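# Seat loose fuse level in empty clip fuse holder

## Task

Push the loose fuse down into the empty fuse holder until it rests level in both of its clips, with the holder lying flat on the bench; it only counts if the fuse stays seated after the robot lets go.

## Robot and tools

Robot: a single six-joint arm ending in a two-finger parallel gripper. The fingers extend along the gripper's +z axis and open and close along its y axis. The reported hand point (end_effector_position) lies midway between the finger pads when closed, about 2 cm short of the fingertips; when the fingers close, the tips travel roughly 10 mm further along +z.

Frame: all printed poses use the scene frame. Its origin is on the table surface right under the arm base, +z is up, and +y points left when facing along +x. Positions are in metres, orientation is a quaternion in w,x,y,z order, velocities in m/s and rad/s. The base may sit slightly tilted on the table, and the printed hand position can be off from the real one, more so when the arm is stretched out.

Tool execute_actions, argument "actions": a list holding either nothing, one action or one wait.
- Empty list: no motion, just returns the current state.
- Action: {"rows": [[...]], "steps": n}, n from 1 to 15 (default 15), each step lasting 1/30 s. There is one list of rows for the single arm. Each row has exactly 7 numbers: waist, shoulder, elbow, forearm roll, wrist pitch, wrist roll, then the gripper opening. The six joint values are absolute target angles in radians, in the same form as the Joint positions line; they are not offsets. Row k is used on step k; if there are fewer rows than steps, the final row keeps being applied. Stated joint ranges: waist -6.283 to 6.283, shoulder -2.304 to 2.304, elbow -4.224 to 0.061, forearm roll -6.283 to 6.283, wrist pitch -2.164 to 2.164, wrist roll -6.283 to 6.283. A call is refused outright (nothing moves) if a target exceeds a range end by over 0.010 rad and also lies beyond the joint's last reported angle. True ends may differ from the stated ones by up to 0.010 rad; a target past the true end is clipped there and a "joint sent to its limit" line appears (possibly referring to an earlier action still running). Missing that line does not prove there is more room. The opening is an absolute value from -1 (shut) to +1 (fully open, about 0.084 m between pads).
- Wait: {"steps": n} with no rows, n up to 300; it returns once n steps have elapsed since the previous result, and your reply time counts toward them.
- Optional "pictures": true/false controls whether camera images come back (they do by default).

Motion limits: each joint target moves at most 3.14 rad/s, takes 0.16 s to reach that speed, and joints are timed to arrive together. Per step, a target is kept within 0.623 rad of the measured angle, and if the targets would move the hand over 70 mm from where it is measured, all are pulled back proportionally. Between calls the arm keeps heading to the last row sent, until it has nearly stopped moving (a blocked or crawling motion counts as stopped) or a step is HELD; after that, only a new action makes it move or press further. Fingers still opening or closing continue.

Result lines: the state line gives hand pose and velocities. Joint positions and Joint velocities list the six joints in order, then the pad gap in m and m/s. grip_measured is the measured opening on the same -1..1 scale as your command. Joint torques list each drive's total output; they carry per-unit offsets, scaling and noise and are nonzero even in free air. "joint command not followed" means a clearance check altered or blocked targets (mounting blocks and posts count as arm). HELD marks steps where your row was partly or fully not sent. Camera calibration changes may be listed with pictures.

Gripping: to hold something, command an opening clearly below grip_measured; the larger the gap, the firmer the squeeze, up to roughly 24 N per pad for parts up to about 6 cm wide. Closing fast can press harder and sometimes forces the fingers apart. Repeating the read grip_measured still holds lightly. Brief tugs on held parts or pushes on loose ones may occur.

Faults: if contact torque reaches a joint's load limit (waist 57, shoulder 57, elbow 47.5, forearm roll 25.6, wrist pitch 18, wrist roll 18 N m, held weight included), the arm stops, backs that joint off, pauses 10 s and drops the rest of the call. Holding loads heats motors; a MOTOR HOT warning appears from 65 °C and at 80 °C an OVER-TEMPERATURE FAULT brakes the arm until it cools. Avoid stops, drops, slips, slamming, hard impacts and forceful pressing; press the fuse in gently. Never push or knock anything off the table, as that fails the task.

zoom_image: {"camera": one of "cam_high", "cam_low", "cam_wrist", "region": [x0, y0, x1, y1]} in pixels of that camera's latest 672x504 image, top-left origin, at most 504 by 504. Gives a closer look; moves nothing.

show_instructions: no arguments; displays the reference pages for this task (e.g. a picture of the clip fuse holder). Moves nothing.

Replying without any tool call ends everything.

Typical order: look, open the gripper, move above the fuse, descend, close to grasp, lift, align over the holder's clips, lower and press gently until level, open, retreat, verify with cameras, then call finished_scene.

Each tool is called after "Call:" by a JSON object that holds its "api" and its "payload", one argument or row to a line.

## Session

Call:
{"api": "execute_actions", "payload": {
  "actions": []
}}

Scene clock: 0.00 s of 4306.00 s.
end_effector_position=(+0.2738, -0.2943, +0.1241) grip_measured=+1.00 end_effector_quat_wxyz=(-0.155, +0.803, +0.550, +0.170) end_effector_velocity=(-0.000, +0.000, -0.001) end_effector_angular_velocity=(+0.001, +0.001, -0.000)
Joint positions: [-1.02  -1.708 -1.64   0.638 -1.187 -2.877  0.084]
Joint velocities: [-0.    -0.001  0.    -0.001 -0.     0.     0.   ]
Joint torques (N m, as the arm reports them, + toward a larger angle): no reading
camera_calibration (this result's frames):
cam_wrist: T_world_to_cam=[[0.937662, -0.343776, -0.0510706, -0.322138], [-0.330937, -0.838269, -0.433342, -0.0411717], [0.106162, 0.42323, -0.899781, 0.34037], [0, 0, 0, 1]] pos_world=[0.252297, -0.289311, 0.271965]

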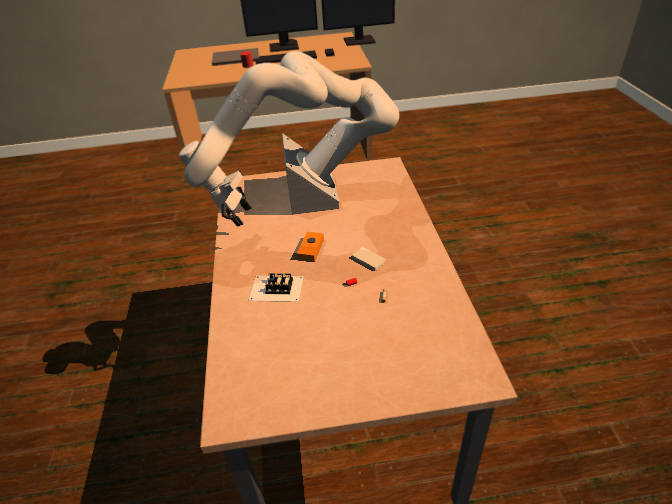

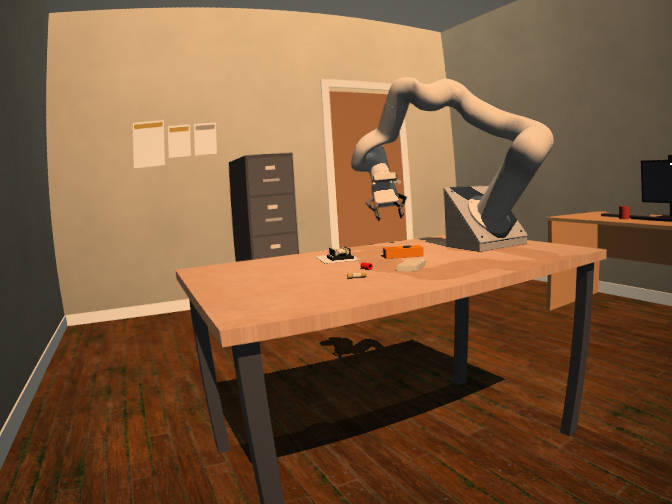

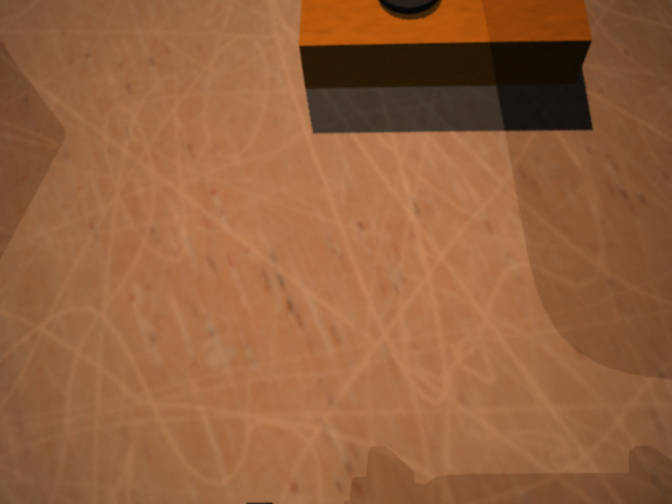

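Call:
{"api": "zoom_image", "payload": {
  "camera": "cam_high",
  "region": [240,220,420,320]
}}

Region (240, 220, 420, 320) of cam_high's 672x504 image, scaled by 2.800, with more detail than that image has.

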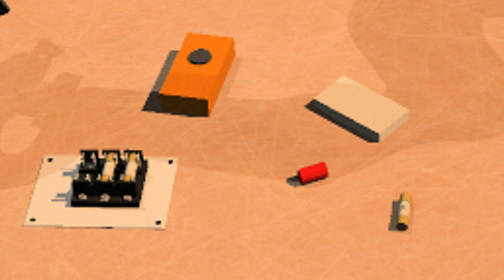

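Call:
{"api": "execute_actions", "payload": {
  "actions": [
    {"rows":[[-1.0,-1.6,-1.62,0.66,-1.17,-2.93,1],[-1.0,-1.6,-1.62,0.66,-1.17,-2.93,1],[-0.93,-1.5,-1.61,0.69,-1.15,-3.0,1],[-0.93,-1.5,-1.61,0.69,-1.15,-3.0,1],[-0.85,-1.4,-1.6,0.72,-1.13,-3.07,1],[-0.85,-1.4,-1.6,0.72,-1.13,-3.07,1],[-0.76,-1.31,-1.59,0.76,-1.11,-3.15,1],[-0.76,-1.31,-1.59,0.76,-1.11,-3.15,1],[-0.67,-1.23,-1.58,0.8,-1.09,-3.24,1],[-0.67,-1.23,-1.58,0.8,-1.09,-3.24,1],[-0.58,-1.16,-1.57,0.83,-1.07,-3.33,1],[-0.58,-1.16,-1.57,0.83,-1.07,-3.33,1],[-0.48,-1.1,-1.56,0.87,-1.05,-3.42,1]],"steps":15}
  ],
  "pictures": false
}}

Call:
{"api": "execute_actions", "payload": {
  "actions": [
    {"rows":[[-0.4,-1.07,-1.55,0.9,-1.035,-3.5,1],[-0.4,-1.07,-1.55,0.9,-1.035,-3.5,1],[-0.3,-1.03,-1.54,0.94,-1.015,-3.59,1],[-0.3,-1.03,-1.54,0.94,-1.015,-3.59,1],[-0.2,-0.99,-1.53,0.98,-0.995,-3.68,1],[-0.2,-0.99,-1.53,0.98,-0.995,-3.68,1],[-0.085,-0.948,-1.523,1.018,-0.9755,-3.787,1]],"steps":15}
  ],
  "pictures": false
}}

Call:
{"api": "execute_actions", "payload": {
  "actions": [
    {"rows":[[-0.085,-0.948,-1.523,1.018,-0.9755,-3.787,1]],"steps":15}
  ]
}}

Scene clock: 41.73 s of 4306.00 s.
end_effector_position=(+0.3915, -0.2679, +0.2148) grip_measured=+1.00 end_effector_quat_wxyz=(-0.061, +0.714, +0.688, +0.113) end_effector_velocity=(+0.299, +0.151, +0.115) end_effector_angular_velocity=(-0.456, -0.107, +0.863)
Joint positions: [-0.859 -1.465 -1.609  0.714 -1.139 -3.053  0.084]
Joint velocities: [ 0.5    0.478  0.065  0.204  0.117 -0.479 -0.   ]
Joint torques (N m, as the arm reports them, + toward a larger angle): [-16.11  42.72 -20.23   2.46  -0.55  -0.36]
Steps of this call (steps 1 to 90: nothing new was sent; then 38.23 s passed at rest; steps 91 to 105: all 15 steps of this action). Readings (joint positions):
91: [-1.020 -1.707 -1.640 0.638 -1.187 -2.877]
92: [-1.019 -1.703 -1.638 0.639 -1.186 -2.880]
94: [-1.011 -1.670 -1.630 0.646 -1.180 -2.898]
98: [-0.966 -1.586 -1.624 0.668 -1.166 -2.948]
105: the state above

Scene clock: 42.23 s of 4306.00 s.
end_effector_position=(+0.5288, -0.1596, +0.2260) grip_measured=+1.00 end_effector_quat_wxyz=(-0.015, +0.540, +0.840, +0.051) end_effector_velocity=(+0.238, +0.265, -0.034) end_effector_angular_velocity=(-0.236, -0.029, +0.922)
Joint positions: [-0.591 -1.27  -1.577  0.822 -1.081 -3.311  0.084]
Joint velocities: [ 0.537  0.341  0.058  0.208  0.11  -0.504 -0.   ]
Joint torques (N m, as the arm reports them, + toward a larger angle): [-24.86  40.32 -19.72   3.6   -0.38  -0.39]
Steps of this call (steps 1 to 15: all 15 steps of this action). Readings (joint positions):
1: [-0.843 -1.449 -1.606 0.721 -1.135 -3.069]
2: [-0.826 -1.434 -1.604 0.728 -1.131 -3.085]
4: [-0.791 -1.405 -1.600 0.742 -1.123 -3.119]
8: [-0.718 -1.352 -1.591 0.771 -1.108 -3.189]
15: the state above

Scene clock: 42.73 s of 4306.00 s.
end_effector_position=(+0.6266, -0.0106, +0.1978) grip_measured=+1.00 end_effector_quat_wxyz=(+0.003, +0.336, +0.942, +0.014) end_effector_velocity=(+0.149, +0.325, -0.075) end_effector_angular_velocity=(-0.117, -0.026, +0.891)
Joint positions: [-0.332 -1.105 -1.549  0.922 -1.027 -3.555  0.084]
Joint velocities: [ 0.498  0.318  0.053  0.194  0.104 -0.469  0.   ]
Joint torques (N m, as the arm reports them, + toward a larger angle): [-28.41  38.36 -17.97   3.33  -0.26  -0.52]
Steps of this call (steps 1 to 15: all 15 steps of this action). Readings (joint positions):
1: [-0.573 -1.259 -1.575 0.828 -1.077 -3.327]
2: [-0.555 -1.247 -1.573 0.835 -1.073 -3.344]
4: [-0.520 -1.225 -1.570 0.849 -1.066 -3.377]
8: [-0.450 -1.181 -1.562 0.876 -1.051 -3.443]
15: the state above
camera_calibration (this result's frames):
cam_wrist: T_world_to_cam=[[0.626199, 0.778762, 0.0374776, -0.362082], [0.779047, -0.626892, 0.00962316, -0.435626], [0.0309886, 0.0231708, -0.999251, 0.311745], [0, 0, 0, 1]] pos_world=[0.556448, 0.00166239, 0.329274]

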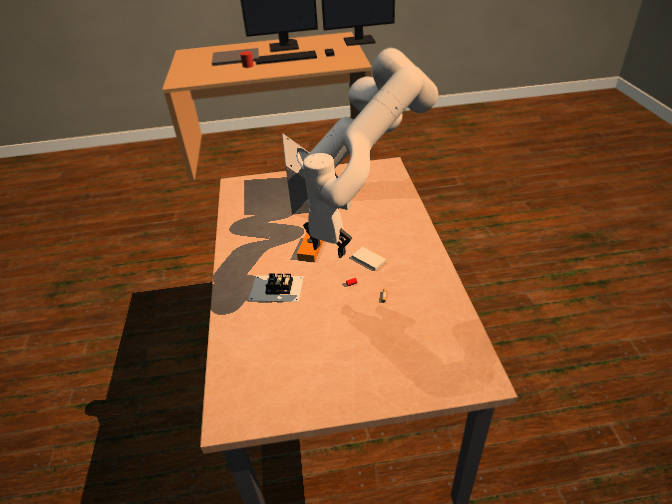

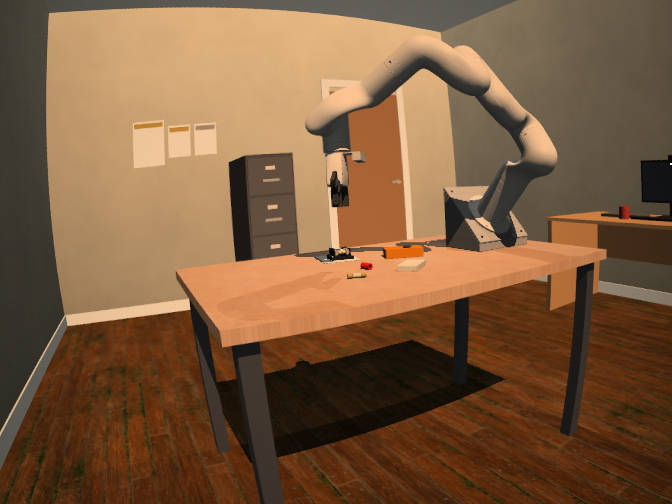

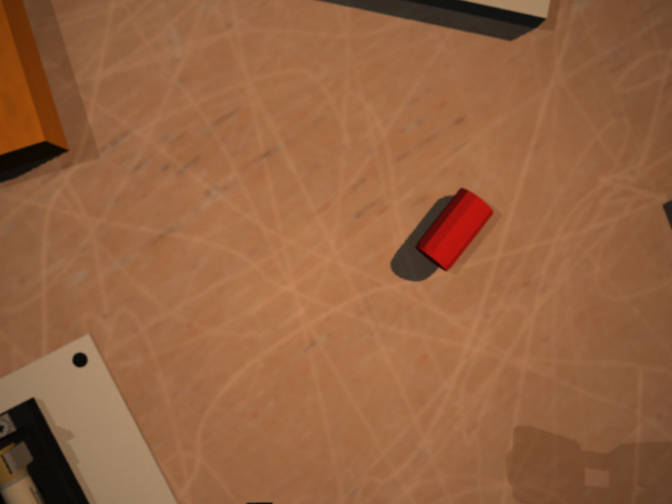

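Call:
{"api": "execute_actions", "payload": {
  "actions": [
    {"rows":[[-0.25,-1.05,-1.54,0.955,-1.01,-3.63,1],[-0.25,-1.05,-1.54,0.955,-1.01,-3.63,1],[-0.25,-1.05,-1.54,0.955,-1.01,-3.63,1],[-0.17,-1.0,-1.531,0.986,-0.992,-3.71,1],[-0.17,-1.0,-1.531,0.986,-0.992,-3.71,1],[-0.17,-1.0,-1.531,0.986,-0.992,-3.71,1],[-0.085,-0.948,-1.523,1.018,-0.9755,-3.787,1]],"steps":15}
  ],
  "pictures": false
}}

Call:
{"api": "execute_actions", "payload": {
  "actions": [
    {"rows":[[-0.085,-0.948,-1.523,1.018,-0.9755,-3.787,1]],"steps":15}
  ]
}}

Scene clock: 50.93 s of 4306.00 s.
end_effector_position=(+0.6759, +0.1589, +0.1562) grip_measured=+1.00 end_effector_quat_wxyz=(+0.012, +0.126, +0.992, +0.002) end_effector_velocity=(+0.001, +0.047, -0.022) end_effector_angular_velocity=(-0.006, +0.004, +0.129)
Joint positions: [-0.092 -0.952 -1.525  1.015 -0.978 -3.779  0.084]
Joint velocities: [ 0.073  0.039  0.022  0.032  0.024 -0.084 -0.   ]
Joint torques (N m, as the arm reports them, + toward a larger angle): [-36.6   32.21 -15.93   2.46  -0.03  -0.45]
Steps of this call (steps 1 to 45: the robot went on to your last target; steps 46 to 110: nothing new was sent; then 4.03 s passed at rest; steps 111 to 125: all 15 steps of this action). Readings (joint positions):
111: [-0.085 -0.948 -1.523 1.018 -0.976 -3.786]
112: [-0.090 -0.951 -1.524 1.016 -0.978 -3.780]
114: [-0.120 -0.969 -1.528 1.004 -0.984 -3.752]
118: [-0.156 -0.992 -1.528 0.992 -0.988 -3.726]
125: the state above

Scene clock: 51.43 s of 4306.00 s.
end_effector_position=(+0.6762, +0.1635, +0.1542) grip_measured=+1.00 end_effector_quat_wxyz=(+0.012, +0.120, +0.993, +0.001) end_effector_velocity=(+0.000, +0.001, +0.000) end_effector_angular_velocity=(-0.001, +0.000, +0.003)
Joint positions: [-0.085 -0.948 -1.523  1.018 -0.975 -3.787  0.084]
Joint velocities: [ 0.001  0.001  0.    -0.001 -0.    -0.001 -0.   ]
Joint torques (N m, as the arm reports them, + toward a larger angle): [-30.51  35.93 -16.53   2.89  -0.06  -0.3 ]
Steps of this call (steps 1 to 15: all 15 steps of this action). Readings (joint positions):
1: [-0.090 -0.951 -1.524 1.016 -0.977 -3.781]
2: [-0.089 -0.950 -1.524 1.016 -0.977 -3.783]
4: [-0.087 -0.949 -1.523 1.017 -0.976 -3.785]
8: [-0.086 -0.948 -1.523 1.018 -0.976 -3.787]
15: the state above
camera_calibration (this result's frames):
cam_wrist: T_world_to_cam=[[0.230565, 0.97296, 0.0137418, -0.287609], [0.972291, -0.230921, 0.0364052, -0.564179], [0.0385941, 0.00496729, -0.999243, 0.260386], [0, 0, 0, 1]] pos_world=[0.604809, 0.148258, 0.284681]

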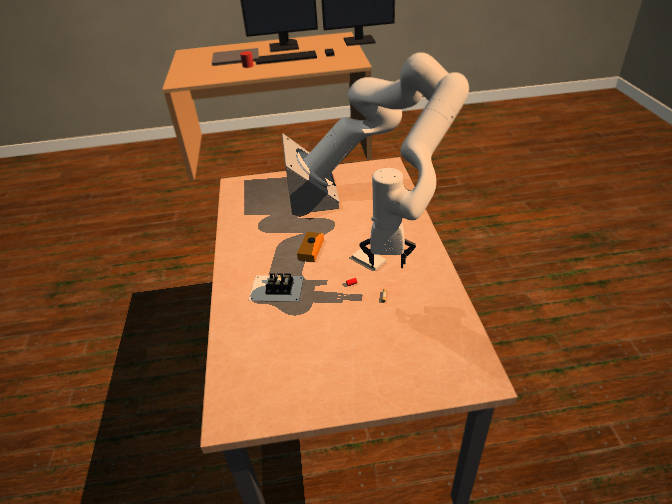

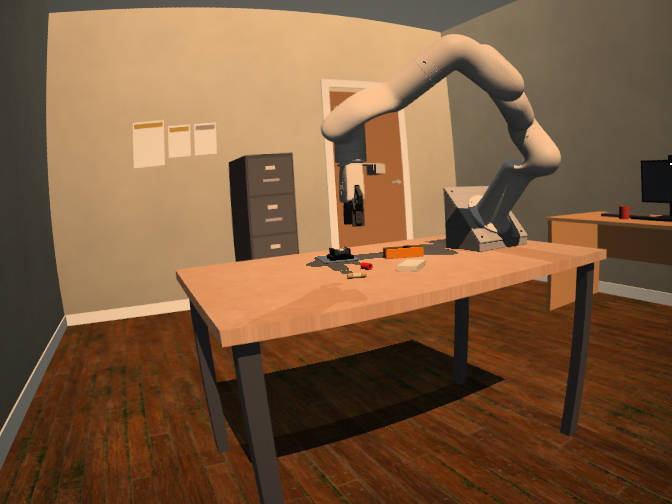

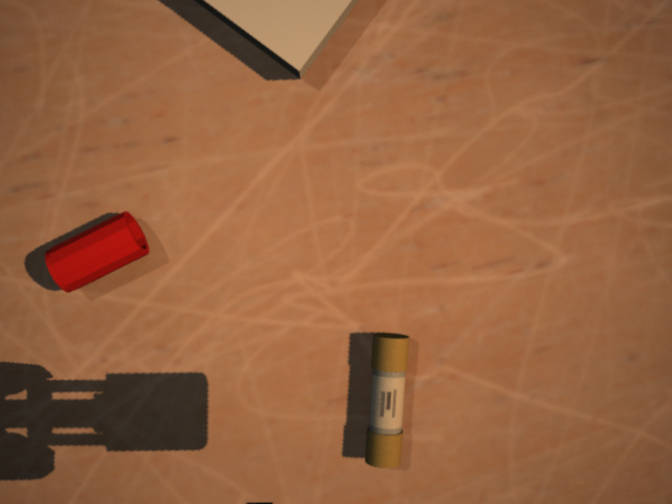

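Call:
{"api": "execute_actions", "payload": {
  "actions": [
    {"rows":[[-0.055,-0.987,-1.531,1.061,-0.948,-3.796,0.8],[-0.055,-0.987,-1.531,1.061,-0.948,-3.796,0.7],[-0.024,-1.027,-1.538,1.104,-0.92,-3.806,0.5],[-0.024,-1.027,-1.538,1.104,-0.92,-3.806,0.4],[0.0076,-1.066,-1.546,1.1476,-0.892,-3.8155,0.25]],"steps":15}
  ],
  "pictures": false
}}

Call:
{"api": "execute_actions", "payload": {
  "actions": [
    {"rows":[[0.0076,-1.066,-1.546,1.1476,-0.892,-3.8155,0.25]],"steps":8}
  ]
}}

Scene clock: 65.67 s of 4306.00 s.
end_effector_position=(+0.6780, +0.1582, +0.0627) grip_measured=+0.24 end_effector_quat_wxyz=(+0.012, +0.144, +0.989, +0.004) end_effector_velocity=(+0.005, -0.000, -0.024) end_effector_angular_velocity=(-0.004, -0.016, -0.012)
Joint positions: [ 0.004 -1.062 -1.545  1.143 -0.895 -3.815  0.054]
Joint velocities: [ 0.026 -0.031 -0.014  0.045  0.03  -0.01  -0.001]
Joint torques (N m, as the arm reports them, + toward a larger angle): [-34.4   39.34 -14.47   3.47  -0.26  -0.44]
Steps of this call (steps 1 to 15: the robot went on to your last target; steps 16 to 90: nothing new was sent; then 10.73 s passed at rest; steps 91 to 105: all 15 steps of this action). Readings (joint positions):
91: [-0.085 -0.948 -1.523 1.018 -0.975 -3.787]
92: [-0.083 -0.951 -1.525 1.023 -0.972 -3.788]
94: [-0.070 -0.968 -1.529 1.041 -0.960 -3.792]
98: [-0.025 -1.025 -1.537 1.101 -0.922 -3.805]
105: the state above

Scene clock: 65.93 s of 4306.00 s.
end_effector_position=(+0.6779, +0.1580, +0.0599) grip_measured=+0.24 end_effector_quat_wxyz=(+0.013, +0.145, +0.989, +0.003) end_effector_velocity=(-0.001, -0.001, -0.003) end_effector_angular_velocity=(-0.001, +0.002, -0.002)
Joint positions: [ 0.007 -1.065 -1.546  1.147 -0.892 -3.815  0.054]
Joint velocities: [ 0.002 -0.004  0.     0.002  0.002 -0.    -0.   ]
Joint torques (N m, as the arm reports them, + toward a larger angle): [-32.29  38.14 -15.25   2.46  -0.22  -0.49]
Steps of this call (steps 1 to 8: all 8 steps of this action). Readings (joint positions):
1: [0.005 -1.063 -1.546 1.145 -0.894 -3.815]
2: [0.006 -1.064 -1.546 1.145 -0.893 -3.815]
4: [0.007 -1.065 -1.546 1.146 -0.893 -3.815]
8: the state above
camera_calibration (this result's frames):
cam_wrist: T_world_to_cam=[[0.278994, 0.960111, 0.018673, -0.312488], [0.959453, -0.27951, 0.0363987, -0.547347], [0.0401661, 0.0077608, -0.999163, 0.164674], [0, 0, 0, 1]] pos_world=[0.605721, 0.145756, 0.190294]

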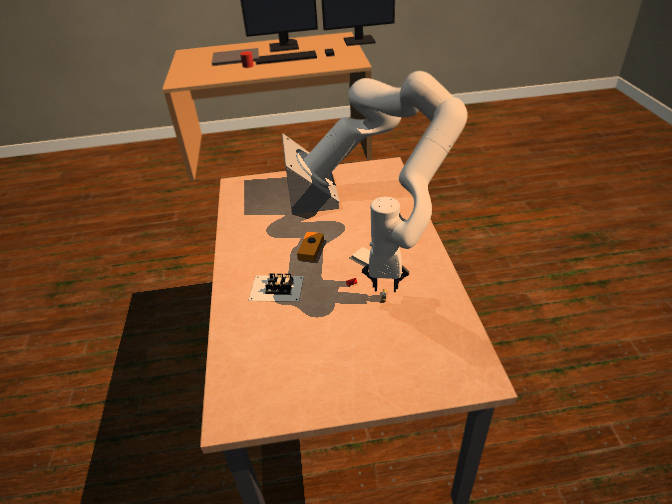

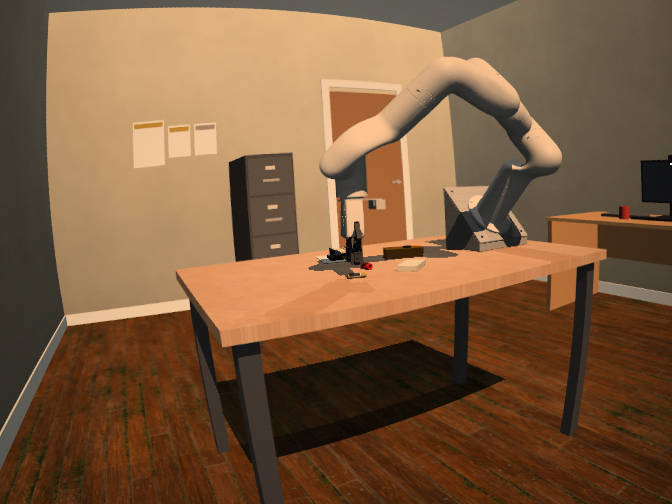

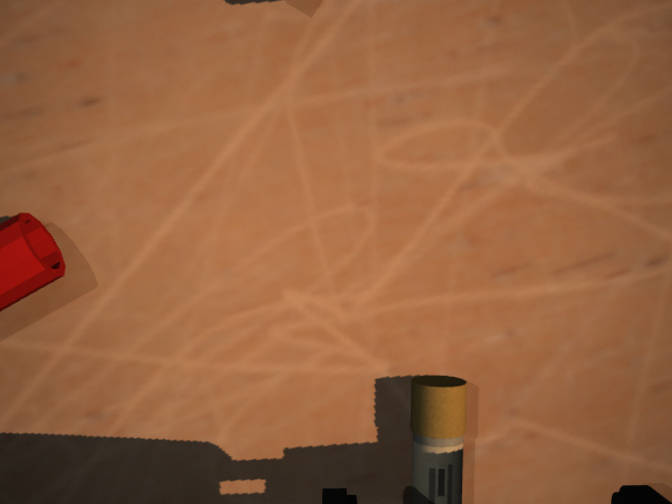

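Call:
{"api": "execute_actions", "payload": {
  "actions": [
    {"rows":[[0.02,-1.077,-1.541,1.166,-0.881,-3.82,0.2],[0.02,-1.077,-1.541,1.166,-0.881,-3.82,0.2],[0.03,-1.088,-1.537,1.185,-0.87,-3.824,0.2],[0.03,-1.088,-1.537,1.185,-0.87,-3.824,0.2],[0.0395,-1.0968,-1.5329,1.2007,-0.86,-3.828,0.2]],"steps":15}
  ]
}}

Scene clock: 79.27 s of 4306.00 s.
end_effector_position=(+0.6696, +0.1548, +0.0278) grip_measured=+0.19 end_effector_quat_wxyz=(+0.012, +0.159, +0.987, +0.002) end_effector_velocity=(-0.001, -0.001, -0.007) end_effector_angular_velocity=(-0.002, -0.004, -0.009)
Joint positions: [ 0.039 -1.096 -1.533  1.199 -0.861 -3.828  0.052]
Joint velocities: [ 0.007 -0.007  0.003  0.016  0.01  -0.003 -0.   ]
Joint torques (N m, as the arm reports them, + toward a larger angle): [-32.71  37.97 -13.75   2.46   0.04  -0.44]
Steps of this call (steps 1 to 15: the robot went on to your last target; steps 16 to 90: nothing new was sent; then 9.83 s passed at rest; steps 91 to 105: all 15 steps of this action). Readings (joint positions):
91: [0.008 -1.066 -1.546 1.148 -0.892 -3.816]
92: [0.009 -1.067 -1.546 1.150 -0.890 -3.816]
94: [0.014 -1.072 -1.544 1.159 -0.885 -3.818]
98: [0.030 -1.088 -1.536 1.184 -0.870 -3.824]
105: the state above
camera_calibration (this result's frames):
cam_wrist: T_world_to_cam=[[0.307224, 0.951513, 0.0154016, -0.323989], [0.95087, -0.307586, 0.0351653, -0.528988], [0.0381976, 0.00384131, -0.999263, 0.134879], [0, 0, 0, 1]] pos_world=[0.597384, 0.145052, 0.158372]

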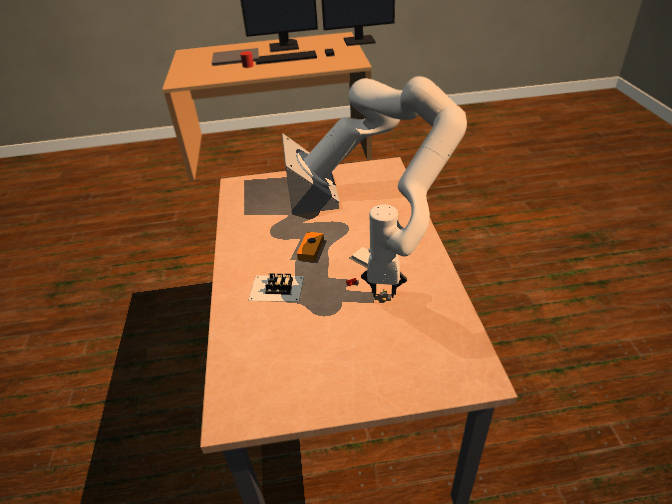

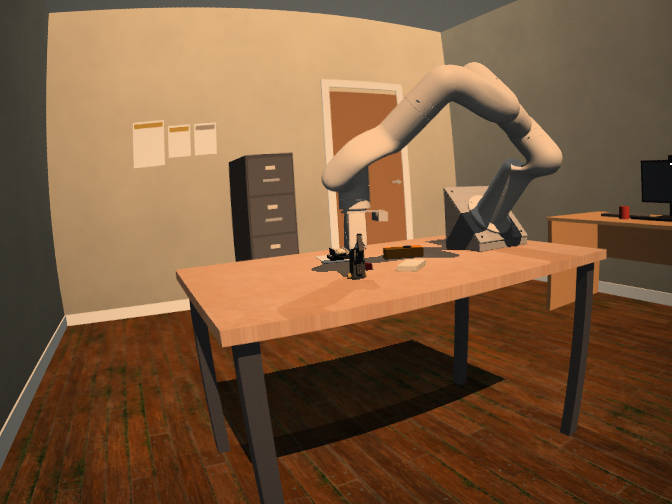

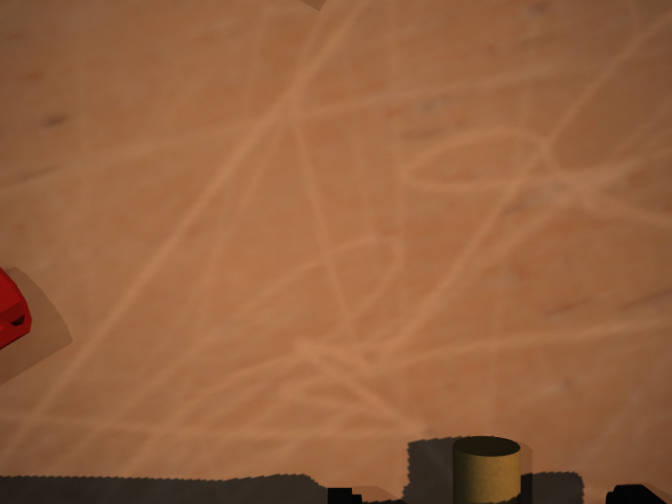

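Call:
{"api": "execute_actions", "payload": {
  "actions": [
    {"rows":[[0.0395,-1.0968,-1.5329,1.2007,-0.86,-3.828,-0.3],[0.0395,-1.0968,-1.5329,1.2007,-0.86,-3.828,-0.5],[0.0395,-1.0968,-1.5329,1.2007,-0.86,-3.828,-0.7],[0.0395,-1.0968,-1.5329,1.2007,-0.86,-3.828,-0.85],[0.0395,-1.0968,-1.5329,1.2007,-0.86,-3.828,-1]],"steps":15}
  ],
  "pictures": false
}}

Call:
{"api": "execute_actions", "payload": {
  "actions": [
    {"rows":[[0.0395,-1.0968,-1.5329,1.2007,-0.86,-3.828,-1],[0.0395,-1.0968,-1.5329,1.2007,-0.86,-3.828,-1],[0.0395,-1.0968,-1.5329,1.2007,-0.86,-3.828,-1],[0.0395,-1.0968,-1.5329,1.2007,-0.86,-3.828,-1],[0.02,-1.075,-1.535,1.17,-0.88,-3.82,-1],[0.02,-1.075,-1.535,1.17,-0.88,-3.82,-1],[-0.01,-1.04,-1.535,1.125,-0.91,-3.81,-1],[-0.01,-1.04,-1.535,1.125,-0.91,-3.81,-1],[-0.045,-1.0,-1.53,1.075,-0.94,-3.8,-1],[-0.045,-1.0,-1.53,1.075,-0.94,-3.8,-1],[-0.085,-0.95,-1.525,1.018,-0.975,-3.79,-1]],"steps":15}
  ],
  "pictures": false
}}

Call:
{"api": "execute_actions", "payload": {
  "actions": [
    {"rows":[[-0.13,-1.0,-1.56,1.0,-0.98,-3.83,-1],[-0.13,-1.0,-1.56,1.0,-0.98,-3.83,-1],[-0.19,-1.08,-1.62,0.97,-0.985,-3.88,-1],[-0.19,-1.08,-1.62,0.97,-0.985,-3.88,-1],[-0.25,-1.17,-1.68,0.94,-0.99,-3.93,-1],[-0.25,-1.17,-1.68,0.94,-0.99,-3.93,-1],[-0.31,-1.26,-1.74,0.91,-1.0,-3.99,-1],[-0.31,-1.26,-1.74,0.91,-1.0,-3.99,-1],[-0.37,-1.35,-1.8,0.88,-1.005,-4.04,-1],[-0.37,-1.35,-1.8,0.88,-1.005,-4.04,-1],[-0.44,-1.45,-1.87,0.845,-1.013,-4.1,-1],[-0.44,-1.45,-1.87,0.845,-1.013,-4.1,-1],[-0.5071,-1.5459,-1.9371,0.8111,-1.0207,-4.169,-1]],"steps":15}
  ],
  "pictures": false
}}

Call:
{"api": "execute_actions", "payload": {
  "actions": [
    {"rows":[[-0.5071,-1.5459,-1.9371,0.8111,-1.0207,-4.169,-1]],"steps":15}
  ],
  "pictures": false
}}

Call:
{"api": "execute_actions", "payload": {
  "actions": [
    {"rows":[[-0.5071,-1.5459,-1.9371,0.8111,-1.0207,-4.169,-1]],"steps":12}
  ]
}}

Scene clock: 109.17 s of 4306.00 s.
end_effector_position=(+0.6693, +0.1546, +0.0269) grip_measured=-0.71 end_effector_quat_wxyz=(+0.012, +0.160, +0.987, +0.002) end_effector_velocity=(-0.000, -0.000, -0.000) end_effector_angular_velocity=(+0.001, +0.001, -0.001)
Joint positions: [ 0.039 -1.097 -1.533  1.201 -0.86  -3.828  0.013]
Joint velocities: [-0.    -0.     0.001 -0.    -0.001  0.001  0.   ]
Joint torques (N m, as the arm reports them, + toward a larger angle): [-31.54  38.01 -12.96   2.47  -0.07  -0.35]
Steps of this call (steps 1 to 15: the robot went on to your last target; steps 16 to 90: nothing new was sent; then 26.40 s passed at rest; steps 91 to 105: all 15 steps of this action). Readings (joint positions):
91: [0.039 -1.097 -1.533 1.201 -0.860 -3.828]
92: [0.039 -1.097 -1.533 1.201 -0.860 -3.828]
94: [0.040 -1.097 -1.533 1.201 -0.860 -3.828]
98: [0.039 -1.097 -1.533 1.201 -0.860 -3.828]
105: the state above

Scene clock: 109.67 s of 4306.00 s.
end_effector_position=(+0.6782, +0.1620, +0.1175) grip_measured=-0.71 end_effector_quat_wxyz=(+0.013, +0.129, +0.992, +0.004) end_effector_velocity=(+0.010, +0.017, +0.338) end_effector_angular_velocity=(-0.039, -0.024, +0.214)
Joint positions: [-0.049 -0.993 -1.53   1.071 -0.942 -3.8    0.013]
Joint velocities: [-0.327  0.395  0.026 -0.46  -0.283  0.087  0.   ]
Joint torques (N m, as the arm reports them, + toward a larger angle): [-22.33  27.67 -14.11   3.74   0.01  -0.51]
Steps of this call (steps 1 to 15: all 15 steps of this action). Readings (joint positions):
1: [0.039 -1.097 -1.533 1.201 -0.860 -3.828]
2: [0.039 -1.097 -1.533 1.201 -0.860 -3.828]
4: [0.039 -1.097 -1.533 1.201 -0.860 -3.828]
8: [0.028 -1.084 -1.533 1.182 -0.872 -3.823]
15: the state above

Scene clock: 110.17 s of 4306.00 s.
end_effector_position=(+0.6770, +0.0091, +0.1600) grip_measured=-0.71 end_effector_quat_wxyz=(+0.015, +0.109, +0.994, -0.006) end_effector_velocity=(-0.046, -0.367, +0.011) end_effector_angular_velocity=(-0.017, +0.009, +0.063)
Joint positions: [-0.243 -1.176 -1.679  0.946 -0.989 -3.933  0.013]
Joint velocities: [-0.382 -0.538 -0.374 -0.195 -0.044 -0.341 -0.   ]
Joint torques (N m, as the arm reports them, + toward a larger angle): [-33.42  38.59 -17.97   2.53  -0.12  -0.36]
Steps of this call (steps 1 to 15: all 15 steps of this action). Readings (joint positions):
1: [-0.060 -0.981 -1.529 1.056 -0.951 -3.798]
2: [-0.070 -0.975 -1.532 1.044 -0.958 -3.800]
4: [-0.097 -0.985 -1.547 1.024 -0.968 -3.813]
8: [-0.153 -1.051 -1.592 0.992 -0.977 -3.855]
15: the state above

Scene clock: 110.67 s of 4306.00 s.
end_effector_position=(+0.6277, -0.1681, +0.1581) grip_measured=-0.71 end_effector_quat_wxyz=(+0.013, +0.092, +0.996, -0.003) end_effector_velocity=(-0.149, -0.336, -0.023) end_effector_angular_velocity=(+0.036, +0.005, +0.071)
Joint positions: [-0.436 -1.446 -1.867  0.848 -1.012 -4.105  0.013]
Joint velocities: [-0.387 -0.543 -0.379 -0.198 -0.047 -0.345  0.   ]
Joint torques (N m, as the arm reports them, + toward a larger angle): [-31.33  42.2  -17.85   3.17  -0.03  -0.55]
Steps of this call (steps 1 to 15: all 15 steps of this action). Readings (joint positions):
1: [-0.256 -1.194 -1.691 0.939 -0.990 -3.944]
2: [-0.269 -1.212 -1.704 0.933 -0.992 -3.956]
4: [-0.295 -1.248 -1.729 0.920 -0.995 -3.979]
8: [-0.346 -1.320 -1.779 0.893 -1.001 -4.024]
15: the state above

Scene clock: 111.07 s of 4306.00 s.
end_effector_position=(+0.5984, -0.2264, +0.1527) grip_measured=-0.71 end_effector_quat_wxyz=(+0.012, +0.085, +0.996, +0.001) end_effector_velocity=(-0.008, -0.014, -0.002) end_effector_angular_velocity=(+0.002, -0.000, +0.003)
Joint positions: [-0.505 -1.543 -1.936  0.812 -1.021 -4.168  0.013]
Joint velocities: [-0.017 -0.023 -0.016 -0.008 -0.002 -0.015  0.   ]
Joint torques (N m, as the arm reports them, + toward a larger angle): [-30.04  48.48 -19.6    3.26   0.01  -0.37]
Steps of this call (steps 1 to 12: all 12 steps of this action). Readings (joint positions):
1: [-0.449 -1.464 -1.880 0.841 -1.014 -4.117]
2: [-0.461 -1.482 -1.892 0.834 -1.015 -4.128]
4: [-0.483 -1.512 -1.912 0.824 -1.017 -4.147]
8: [-0.501 -1.537 -1.931 0.814 -1.020 -4.163]
12: the state above
camera_calibration (this result's frames):
cam_wrist: T_world_to_cam=[[0.160713, 0.986936, 0.0113239, 0.154992], [0.98626, -0.161027, 0.0369002, -0.571182], [0.0382416, 0.00523796, -0.999255, 0.264153], [0, 0, 0, 1]] pos_world=[0.528323, -0.246327, 0.283278]

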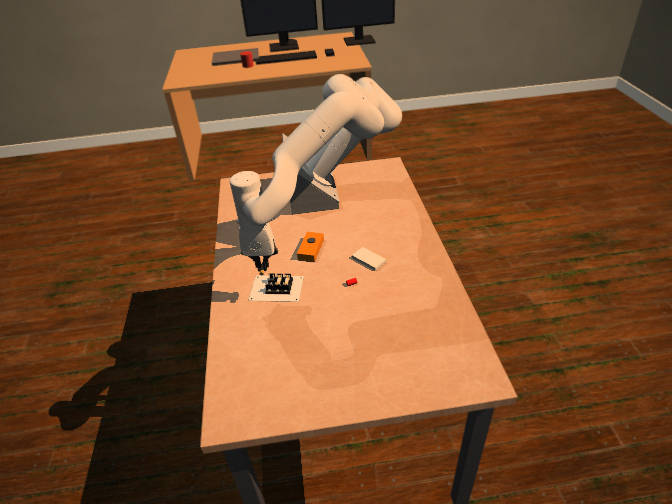

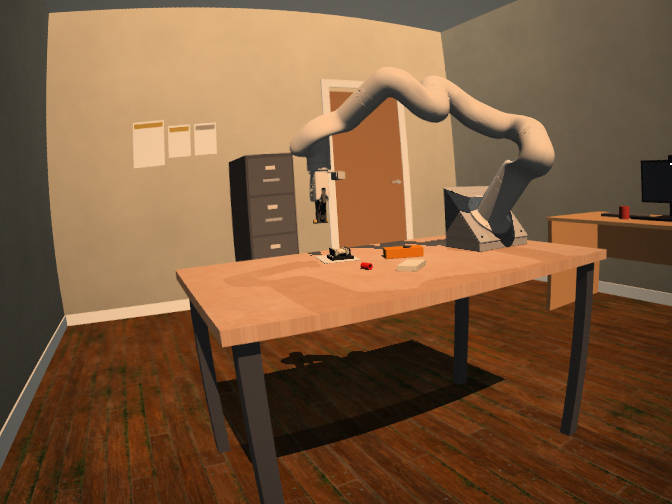

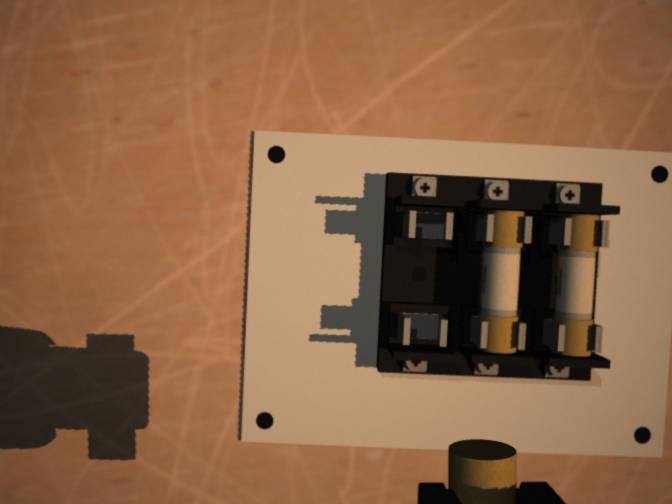

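Call:
{"api": "execute_actions", "payload": {
  "actions": [
    {"rows":[[-0.498,-1.544,-1.9,0.84,-0.996,-4.195,-1],[-0.498,-1.544,-1.9,0.84,-0.996,-4.195,-1],[-0.489,-1.543,-1.86,0.868,-0.971,-4.222,-1],[-0.489,-1.543,-1.86,0.868,-0.971,-4.222,-1],[-0.479,-1.541,-1.822,0.897,-0.946,-4.249,-1],[-0.479,-1.541,-1.822,0.897,-0.946,-4.249,-1],[-0.47,-1.539,-1.784,0.925,-0.921,-4.275,-1],[-0.47,-1.539,-1.784,0.925,-0.921,-4.275,-1],[-0.461,-1.537,-1.745,0.954,-0.896,-4.302,-1],[-0.461,-1.537,-1.745,0.954,-0.896,-4.302,-1],[-0.4516,-1.536,-1.7071,0.9824,-0.8708,-4.328,-1]],"steps":15}
  ],
  "pictures": false
}}

Call:
{"api": "execute_actions", "payload": {
  "actions": [
    {"rows":[[-0.4516,-1.536,-1.7071,0.9824,-0.8708,-4.328,-1]],"steps":15}
  ]
}}

Scene clock: 135.13 s of 4306.00 s.
end_effector_position=(+0.5527, -0.2171, +0.0747) grip_measured=-1.00 end_effector_quat_wxyz=(+0.012, +0.102, +0.995, +0.003) end_effector_velocity=(-0.096, +0.018, -0.127) end_effector_angular_velocity=(-0.015, +0.035, -0.081)
Joint positions: [-0.459 -1.538 -1.738  0.958 -0.893 -4.306  0.   ]
Joint velocities: [ 0.081  0.005  0.334  0.241  0.211 -0.222  0.   ]
Joint torques (N m, as the arm reports them, + toward a larger angle): [-30.82  50.59 -24.47   2.04  -0.15  -0.33]
Steps of this call (steps 1 to 15: the robot went on to your last target; steps 16 to 90: nothing new was sent; then 20.57 s passed at rest; steps 91 to 105: all 15 steps of this action). Readings (joint positions):
91: [-0.507 -1.546 -1.937 0.811 -1.020 -4.169]
92: [-0.506 -1.545 -1.933 0.814 -1.018 -4.172]
94: [-0.502 -1.544 -1.917 0.827 -1.007 -4.184]
98: [-0.488 -1.543 -1.858 0.870 -0.969 -4.224]
105: the state above

Scene clock: 135.63 s of 4306.00 s.
end_effector_position=(+0.5447, -0.2156, +0.0641) grip_measured=-1.00 end_effector_quat_wxyz=(+0.012, +0.105, +0.994, +0.001) end_effector_velocity=(-0.002, -0.000, -0.001) end_effector_angular_velocity=(-0.000, +0.001, -0.001)
Joint positions: [-0.452 -1.536 -1.707  0.982 -0.871 -4.328  0.   ]
Joint velocities: [-0.    -0.     0.003  0.001  0.002 -0.002  0.   ]
Joint torques (N m, as the arm reports them, + toward a larger angle): [-28.18  44.6  -17.27   2.73  -0.13  -0.41]
Steps of this call (steps 1 to 15: all 15 steps of this action). Readings (joint positions):
1: [-0.457 -1.538 -1.729 0.965 -0.886 -4.312]
2: [-0.455 -1.537 -1.722 0.970 -0.882 -4.317]
4: [-0.454 -1.536 -1.715 0.976 -0.876 -4.322]
8: [-0.452 -1.536 -1.710 0.981 -0.872 -4.327]
15: the state above
camera_calibration (this result's frames):
cam_wrist: T_world_to_cam=[[0.201517, 0.979401, 0.0128295, 0.130018], [0.978731, -0.201858, 0.0365858, -0.517874], [0.0384219, 0.00518397, -0.999248, 0.177471], [0, 0, 0, 1]] pos_world=[0.47384, -0.232797, 0.194616]

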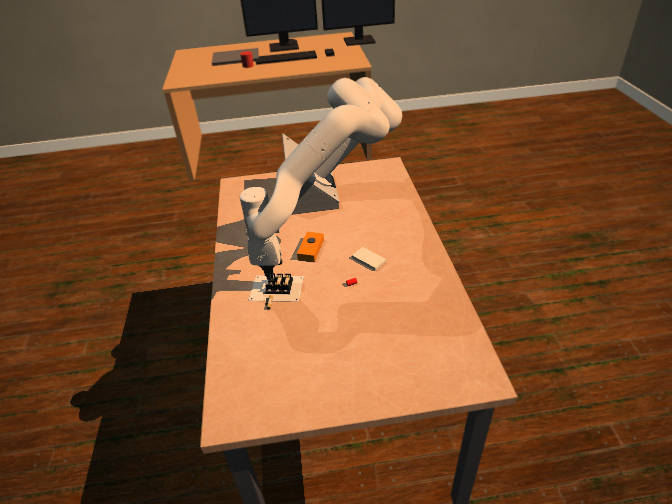

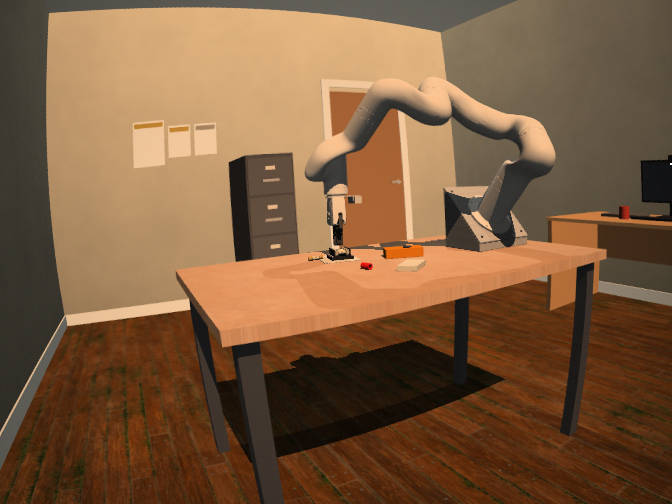

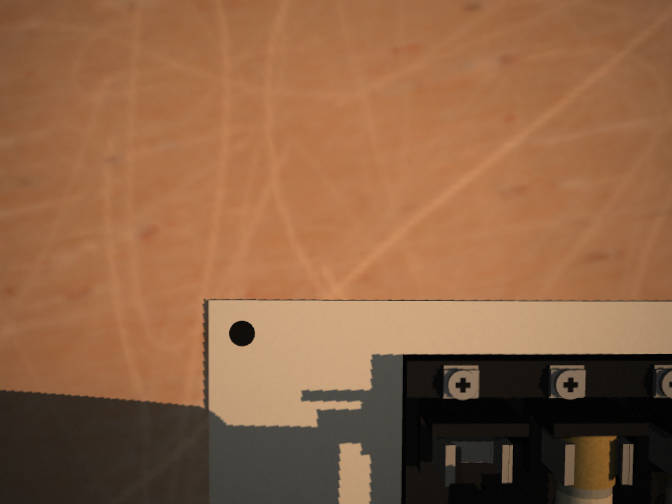

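Call:
{"api": "zoom_image", "payload": {
  "camera": "cam_high",
  "region": [230,260,330,320]
}}

Region (230, 260, 330, 320) of cam_high's 672x504 image, scaled by 5.040, with more detail than that image has; it fills the top 302 rows of this view, and the rest is white.

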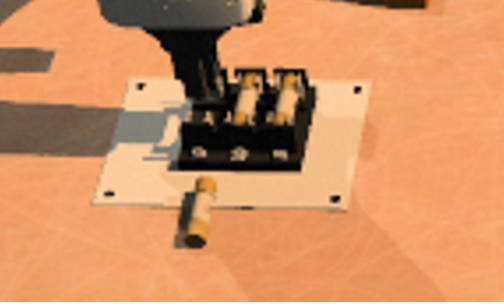

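Call:
{"api": "execute_actions", "payload": {
  "actions": [
    {"rows":[[-0.461,-1.537,-1.745,0.954,-0.896,-4.31,-0.8],[-0.461,-1.537,-1.745,0.954,-0.896,-4.31,-0.8],[-0.47,-1.539,-1.784,0.925,-0.921,-4.29,-0.5],[-0.47,-1.539,-1.784,0.925,-0.921,-4.29,-0.3],[-0.479,-1.541,-1.822,0.897,-0.946,-4.27,0],[-0.479,-1.541,-1.822,0.897,-0.946,-4.27,0],[-0.489,-1.543,-1.86,0.868,-0.971,-4.25,0.2],[-0.489,-1.543,-1.86,0.868,-0.971,-4.25,0.2],[-0.498,-1.544,-1.9,0.84,-0.996,-4.23,0.2],[-0.498,-1.544,-1.9,0.84,-0.996,-4.23,0.2],[-0.5071,-1.5459,-1.9371,0.8111,-1.0207,-4.209,0.2]],"steps":15}
  ],
  "pictures": false
}}

Call:
{"api": "execute_actions", "payload": {
  "actions": [
    {"rows":[[-0.5071,-1.5459,-1.9371,0.8111,-1.0207,-4.209,0.2]],"steps":15}
  ]
}}

Scene clock: 157.37 s of 4306.00 s.
end_effector_position=(+0.5923, -0.2265, +0.1403) grip_measured=+0.19 end_effector_quat_wxyz=(+0.014, +0.069, +0.998, +0.002) end_effector_velocity=(+0.066, -0.018, +0.138) end_effector_angular_velocity=(-0.037, +0.010, +0.102)
Joint positions: [-0.5   -1.544 -1.906  0.835 -0.999 -4.226  0.052]
Joint velocities: [-0.081 -0.007 -0.33  -0.243 -0.209  0.173  0.003]
Joint torques (N m, as the arm reports them, + toward a larger angle): [-25.91  39.16 -12.71   3.8    0.1   -0.61]
Steps of this call (steps 1 to 15: the robot went on to your last target; steps 16 to 170: nothing new was sent; then 15.57 s passed at rest; steps 171 to 185: all 15 steps of this action). Readings (joint positions):
171: [-0.452 -1.536 -1.707 0.982 -0.871 -4.328]
172: [-0.452 -1.537 -1.711 0.979 -0.874 -4.326]
174: [-0.456 -1.537 -1.727 0.967 -0.885 -4.318]
178: [-0.471 -1.539 -1.786 0.923 -0.923 -4.288]
185: the state above

Scene clock: 157.87 s of 4306.00 s.
end_effector_position=(+0.5970, -0.2281, +0.1520) grip_measured=+0.19 end_effector_quat_wxyz=(+0.012, +0.065, +0.998, +0.001) end_effector_velocity=(+0.002, -0.000, +0.002) end_effector_angular_velocity=(-0.002, -0.003, +0.000)
Joint positions: [-0.507 -1.546 -1.937  0.811 -1.021 -4.209  0.052]
Joint velocities: [-0.001  0.001 -0.003  0.    -0.     0.001  0.   ]
Joint torques (N m, as the arm reports them, + toward a larger angle): [-30.19  44.9  -19.39   3.12  -0.2   -0.39]
Steps of this call (steps 1 to 15: all 15 steps of this action). Readings (joint positions):
1: [-0.502 -1.544 -1.916 0.828 -1.005 -4.221]
2: [-0.504 -1.544 -1.922 0.823 -1.010 -4.218]
4: [-0.505 -1.545 -1.929 0.817 -1.015 -4.213]
8: [-0.506 -1.546 -1.935 0.813 -1.019 -4.210]
15: the state above
camera_calibration (this result's frames):
cam_wrist: T_world_to_cam=[[0.121967, 0.992473, 0.0110488, 0.181311], [0.991823, -0.122293, 0.0364863, -0.564462], [0.0375628, 0.00650834, -0.999273, 0.264211], [0, 0, 0, 1]] pos_world=[0.527808, -0.250696, 0.282611]

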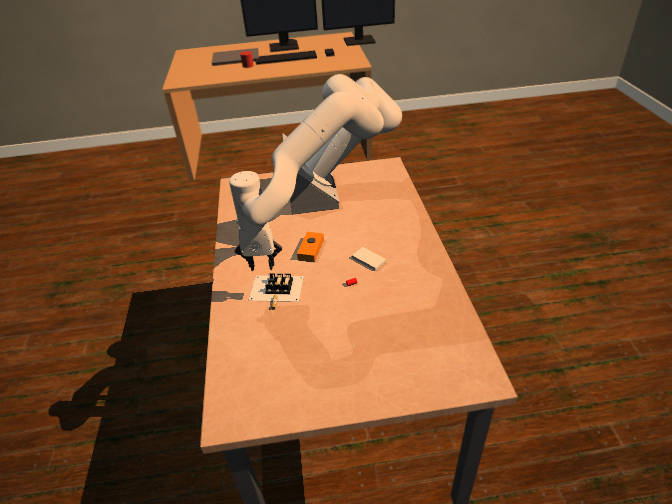

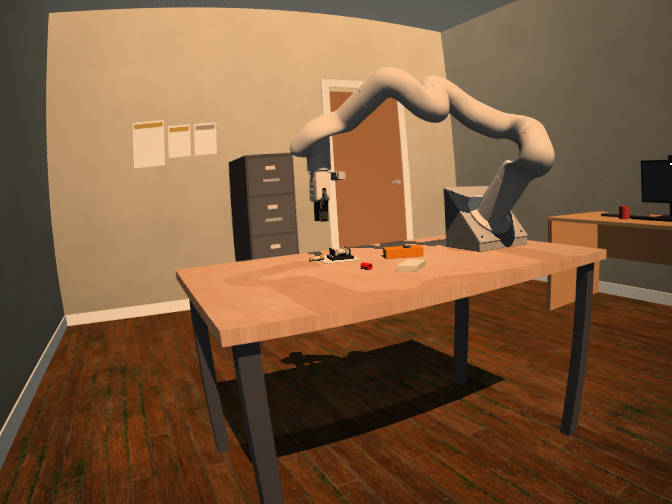

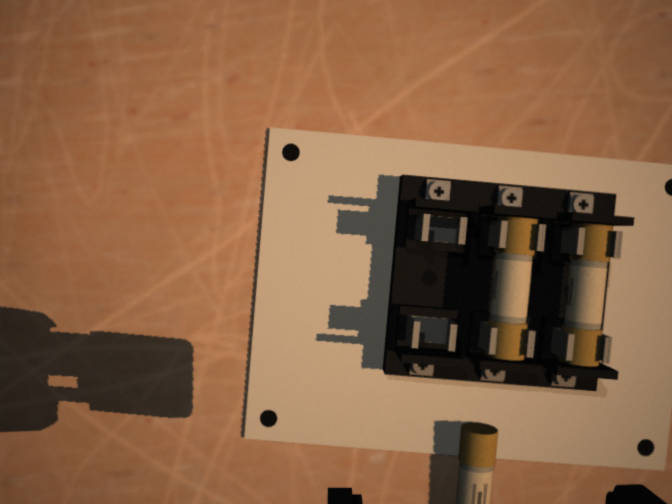

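Call:
{"api": "execute_actions", "payload": {
  "actions": [
    {"rows":[[-0.469,-1.589,-1.975,0.843,-1.006,-4.193,0.2],[-0.469,-1.589,-1.975,0.843,-1.006,-4.193,0.2],[-0.469,-1.589,-1.975,0.843,-1.006,-4.193,0.2],[-0.431,-1.632,-2.012,0.875,-0.992,-4.176,0.2],[-0.431,-1.632,-2.012,0.875,-0.992,-4.176,0.2],[-0.431,-1.632,-2.012,0.875,-0.992,-4.176,0.2],[-0.3935,-1.6752,-2.0497,0.9074,-0.9777,-4.16,0.2]],"steps":15}
  ],
  "pictures": false
}}

Call:
{"api": "execute_actions", "payload": {
  "actions": [
    {"rows":[[-0.3935,-1.6752,-2.0497,0.9074,-0.9777,-4.16,0.2]],"steps":10}
  ]
}}

Scene clock: 180.70 s of 4306.00 s.
end_effector_position=(+0.6253, -0.2166, +0.0659) grip_measured=+0.19 end_effector_quat_wxyz=(+0.012, +0.080, +0.997, +0.001) end_effector_velocity=(+0.022, +0.005, -0.033) end_effector_angular_velocity=(-0.011, -0.024, -0.013)
Joint positions: [-0.399 -1.669 -2.044  0.902 -0.98  -4.163  0.052]
Joint velocities: [ 0.049 -0.057 -0.071  0.052  0.025  0.028  0.   ]
Joint torques (N m, as the arm reports them, + toward a larger angle): [-34.62  49.97 -19.     2.76  -0.27  -0.46]
Steps of this call (steps 1 to 15: the robot went on to your last target; steps 16 to 90: nothing new was sent; then 19.33 s passed at rest; steps 91 to 105: all 15 steps of this action). Readings (joint positions):
91: [-0.507 -1.546 -1.937 0.811 -1.021 -4.209]
92: [-0.504 -1.550 -1.942 0.815 -1.019 -4.207]
94: [-0.490 -1.565 -1.955 0.826 -1.014 -4.202]
98: [-0.448 -1.613 -1.995 0.860 -0.998 -4.184]
105: the state above

Scene clock: 181.03 s of 4306.00 s.
end_effector_position=(+0.6269, -0.2160, +0.0622) grip_measured=+0.19 end_effector_quat_wxyz=(+0.013, +0.081, +0.997, +0.001) end_effector_velocity=(-0.001, +0.000, -0.003) end_effector_angular_velocity=(+0.001, +0.003, -0.000)
Joint positions: [-0.394 -1.675 -2.05   0.907 -0.978 -4.16   0.052]
Joint velocities: [ 0.003 -0.004 -0.002  0.001  0.     0.001 -0.   ]
Joint torques (N m, as the arm reports them, + toward a larger angle): [-32.75  47.01 -18.71   3.29  -0.21  -0.43]
Steps of this call (steps 1 to 10: all 10 steps of this action). Readings (joint positions):
1: [-0.398 -1.671 -2.046 0.904 -0.979 -4.162]
2: [-0.397 -1.672 -2.047 0.905 -0.979 -4.161]
4: [-0.395 -1.673 -2.048 0.906 -0.978 -4.161]
8: [-0.394 -1.675 -2.049 0.907 -0.978 -4.160]
10: the state above
camera_calibration (this result's frames):
cam_wrist: T_world_to_cam=[[0.152785, 0.988188, 0.0118403, 0.146406], [0.987502, -0.153126, 0.0373059, -0.593401], [0.0386784, 0.00599249, -0.999234, 0.172408], [0, 0, 0, 1]] pos_world=[0.556948, -0.236575, 0.19268]

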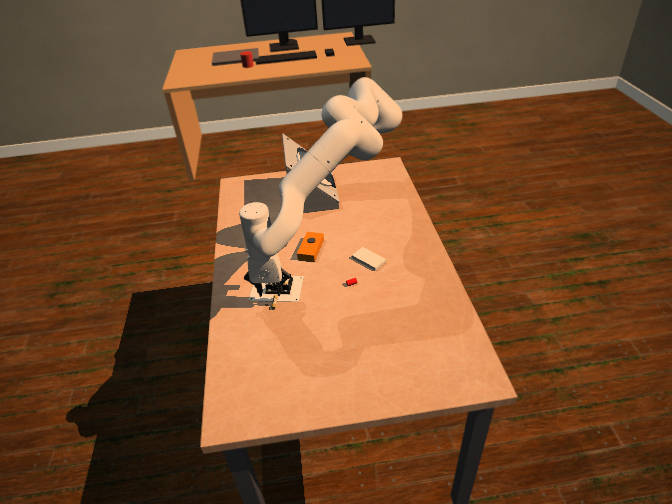

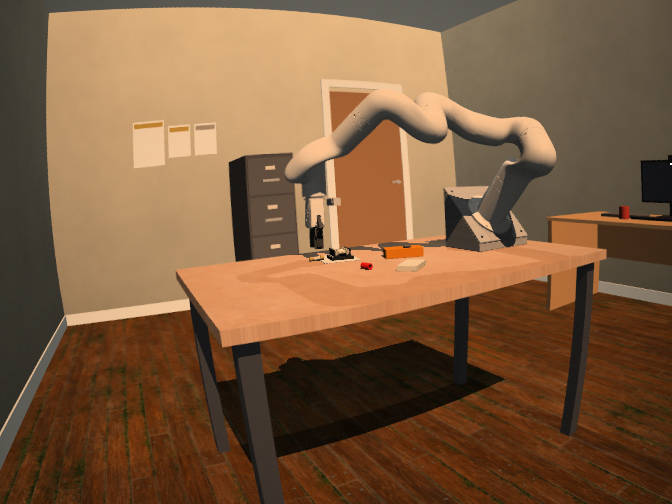

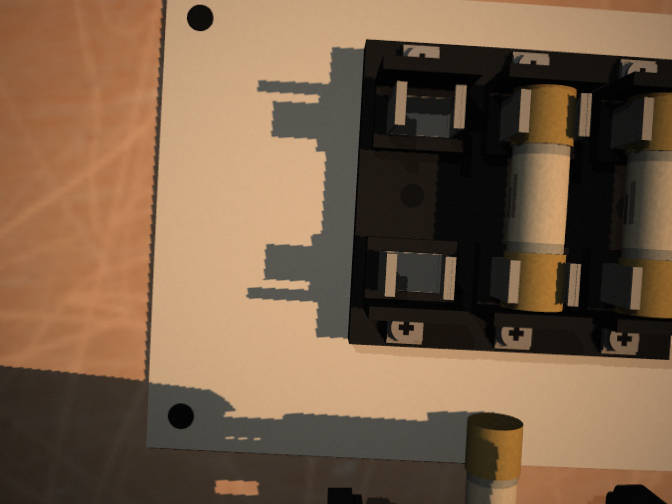

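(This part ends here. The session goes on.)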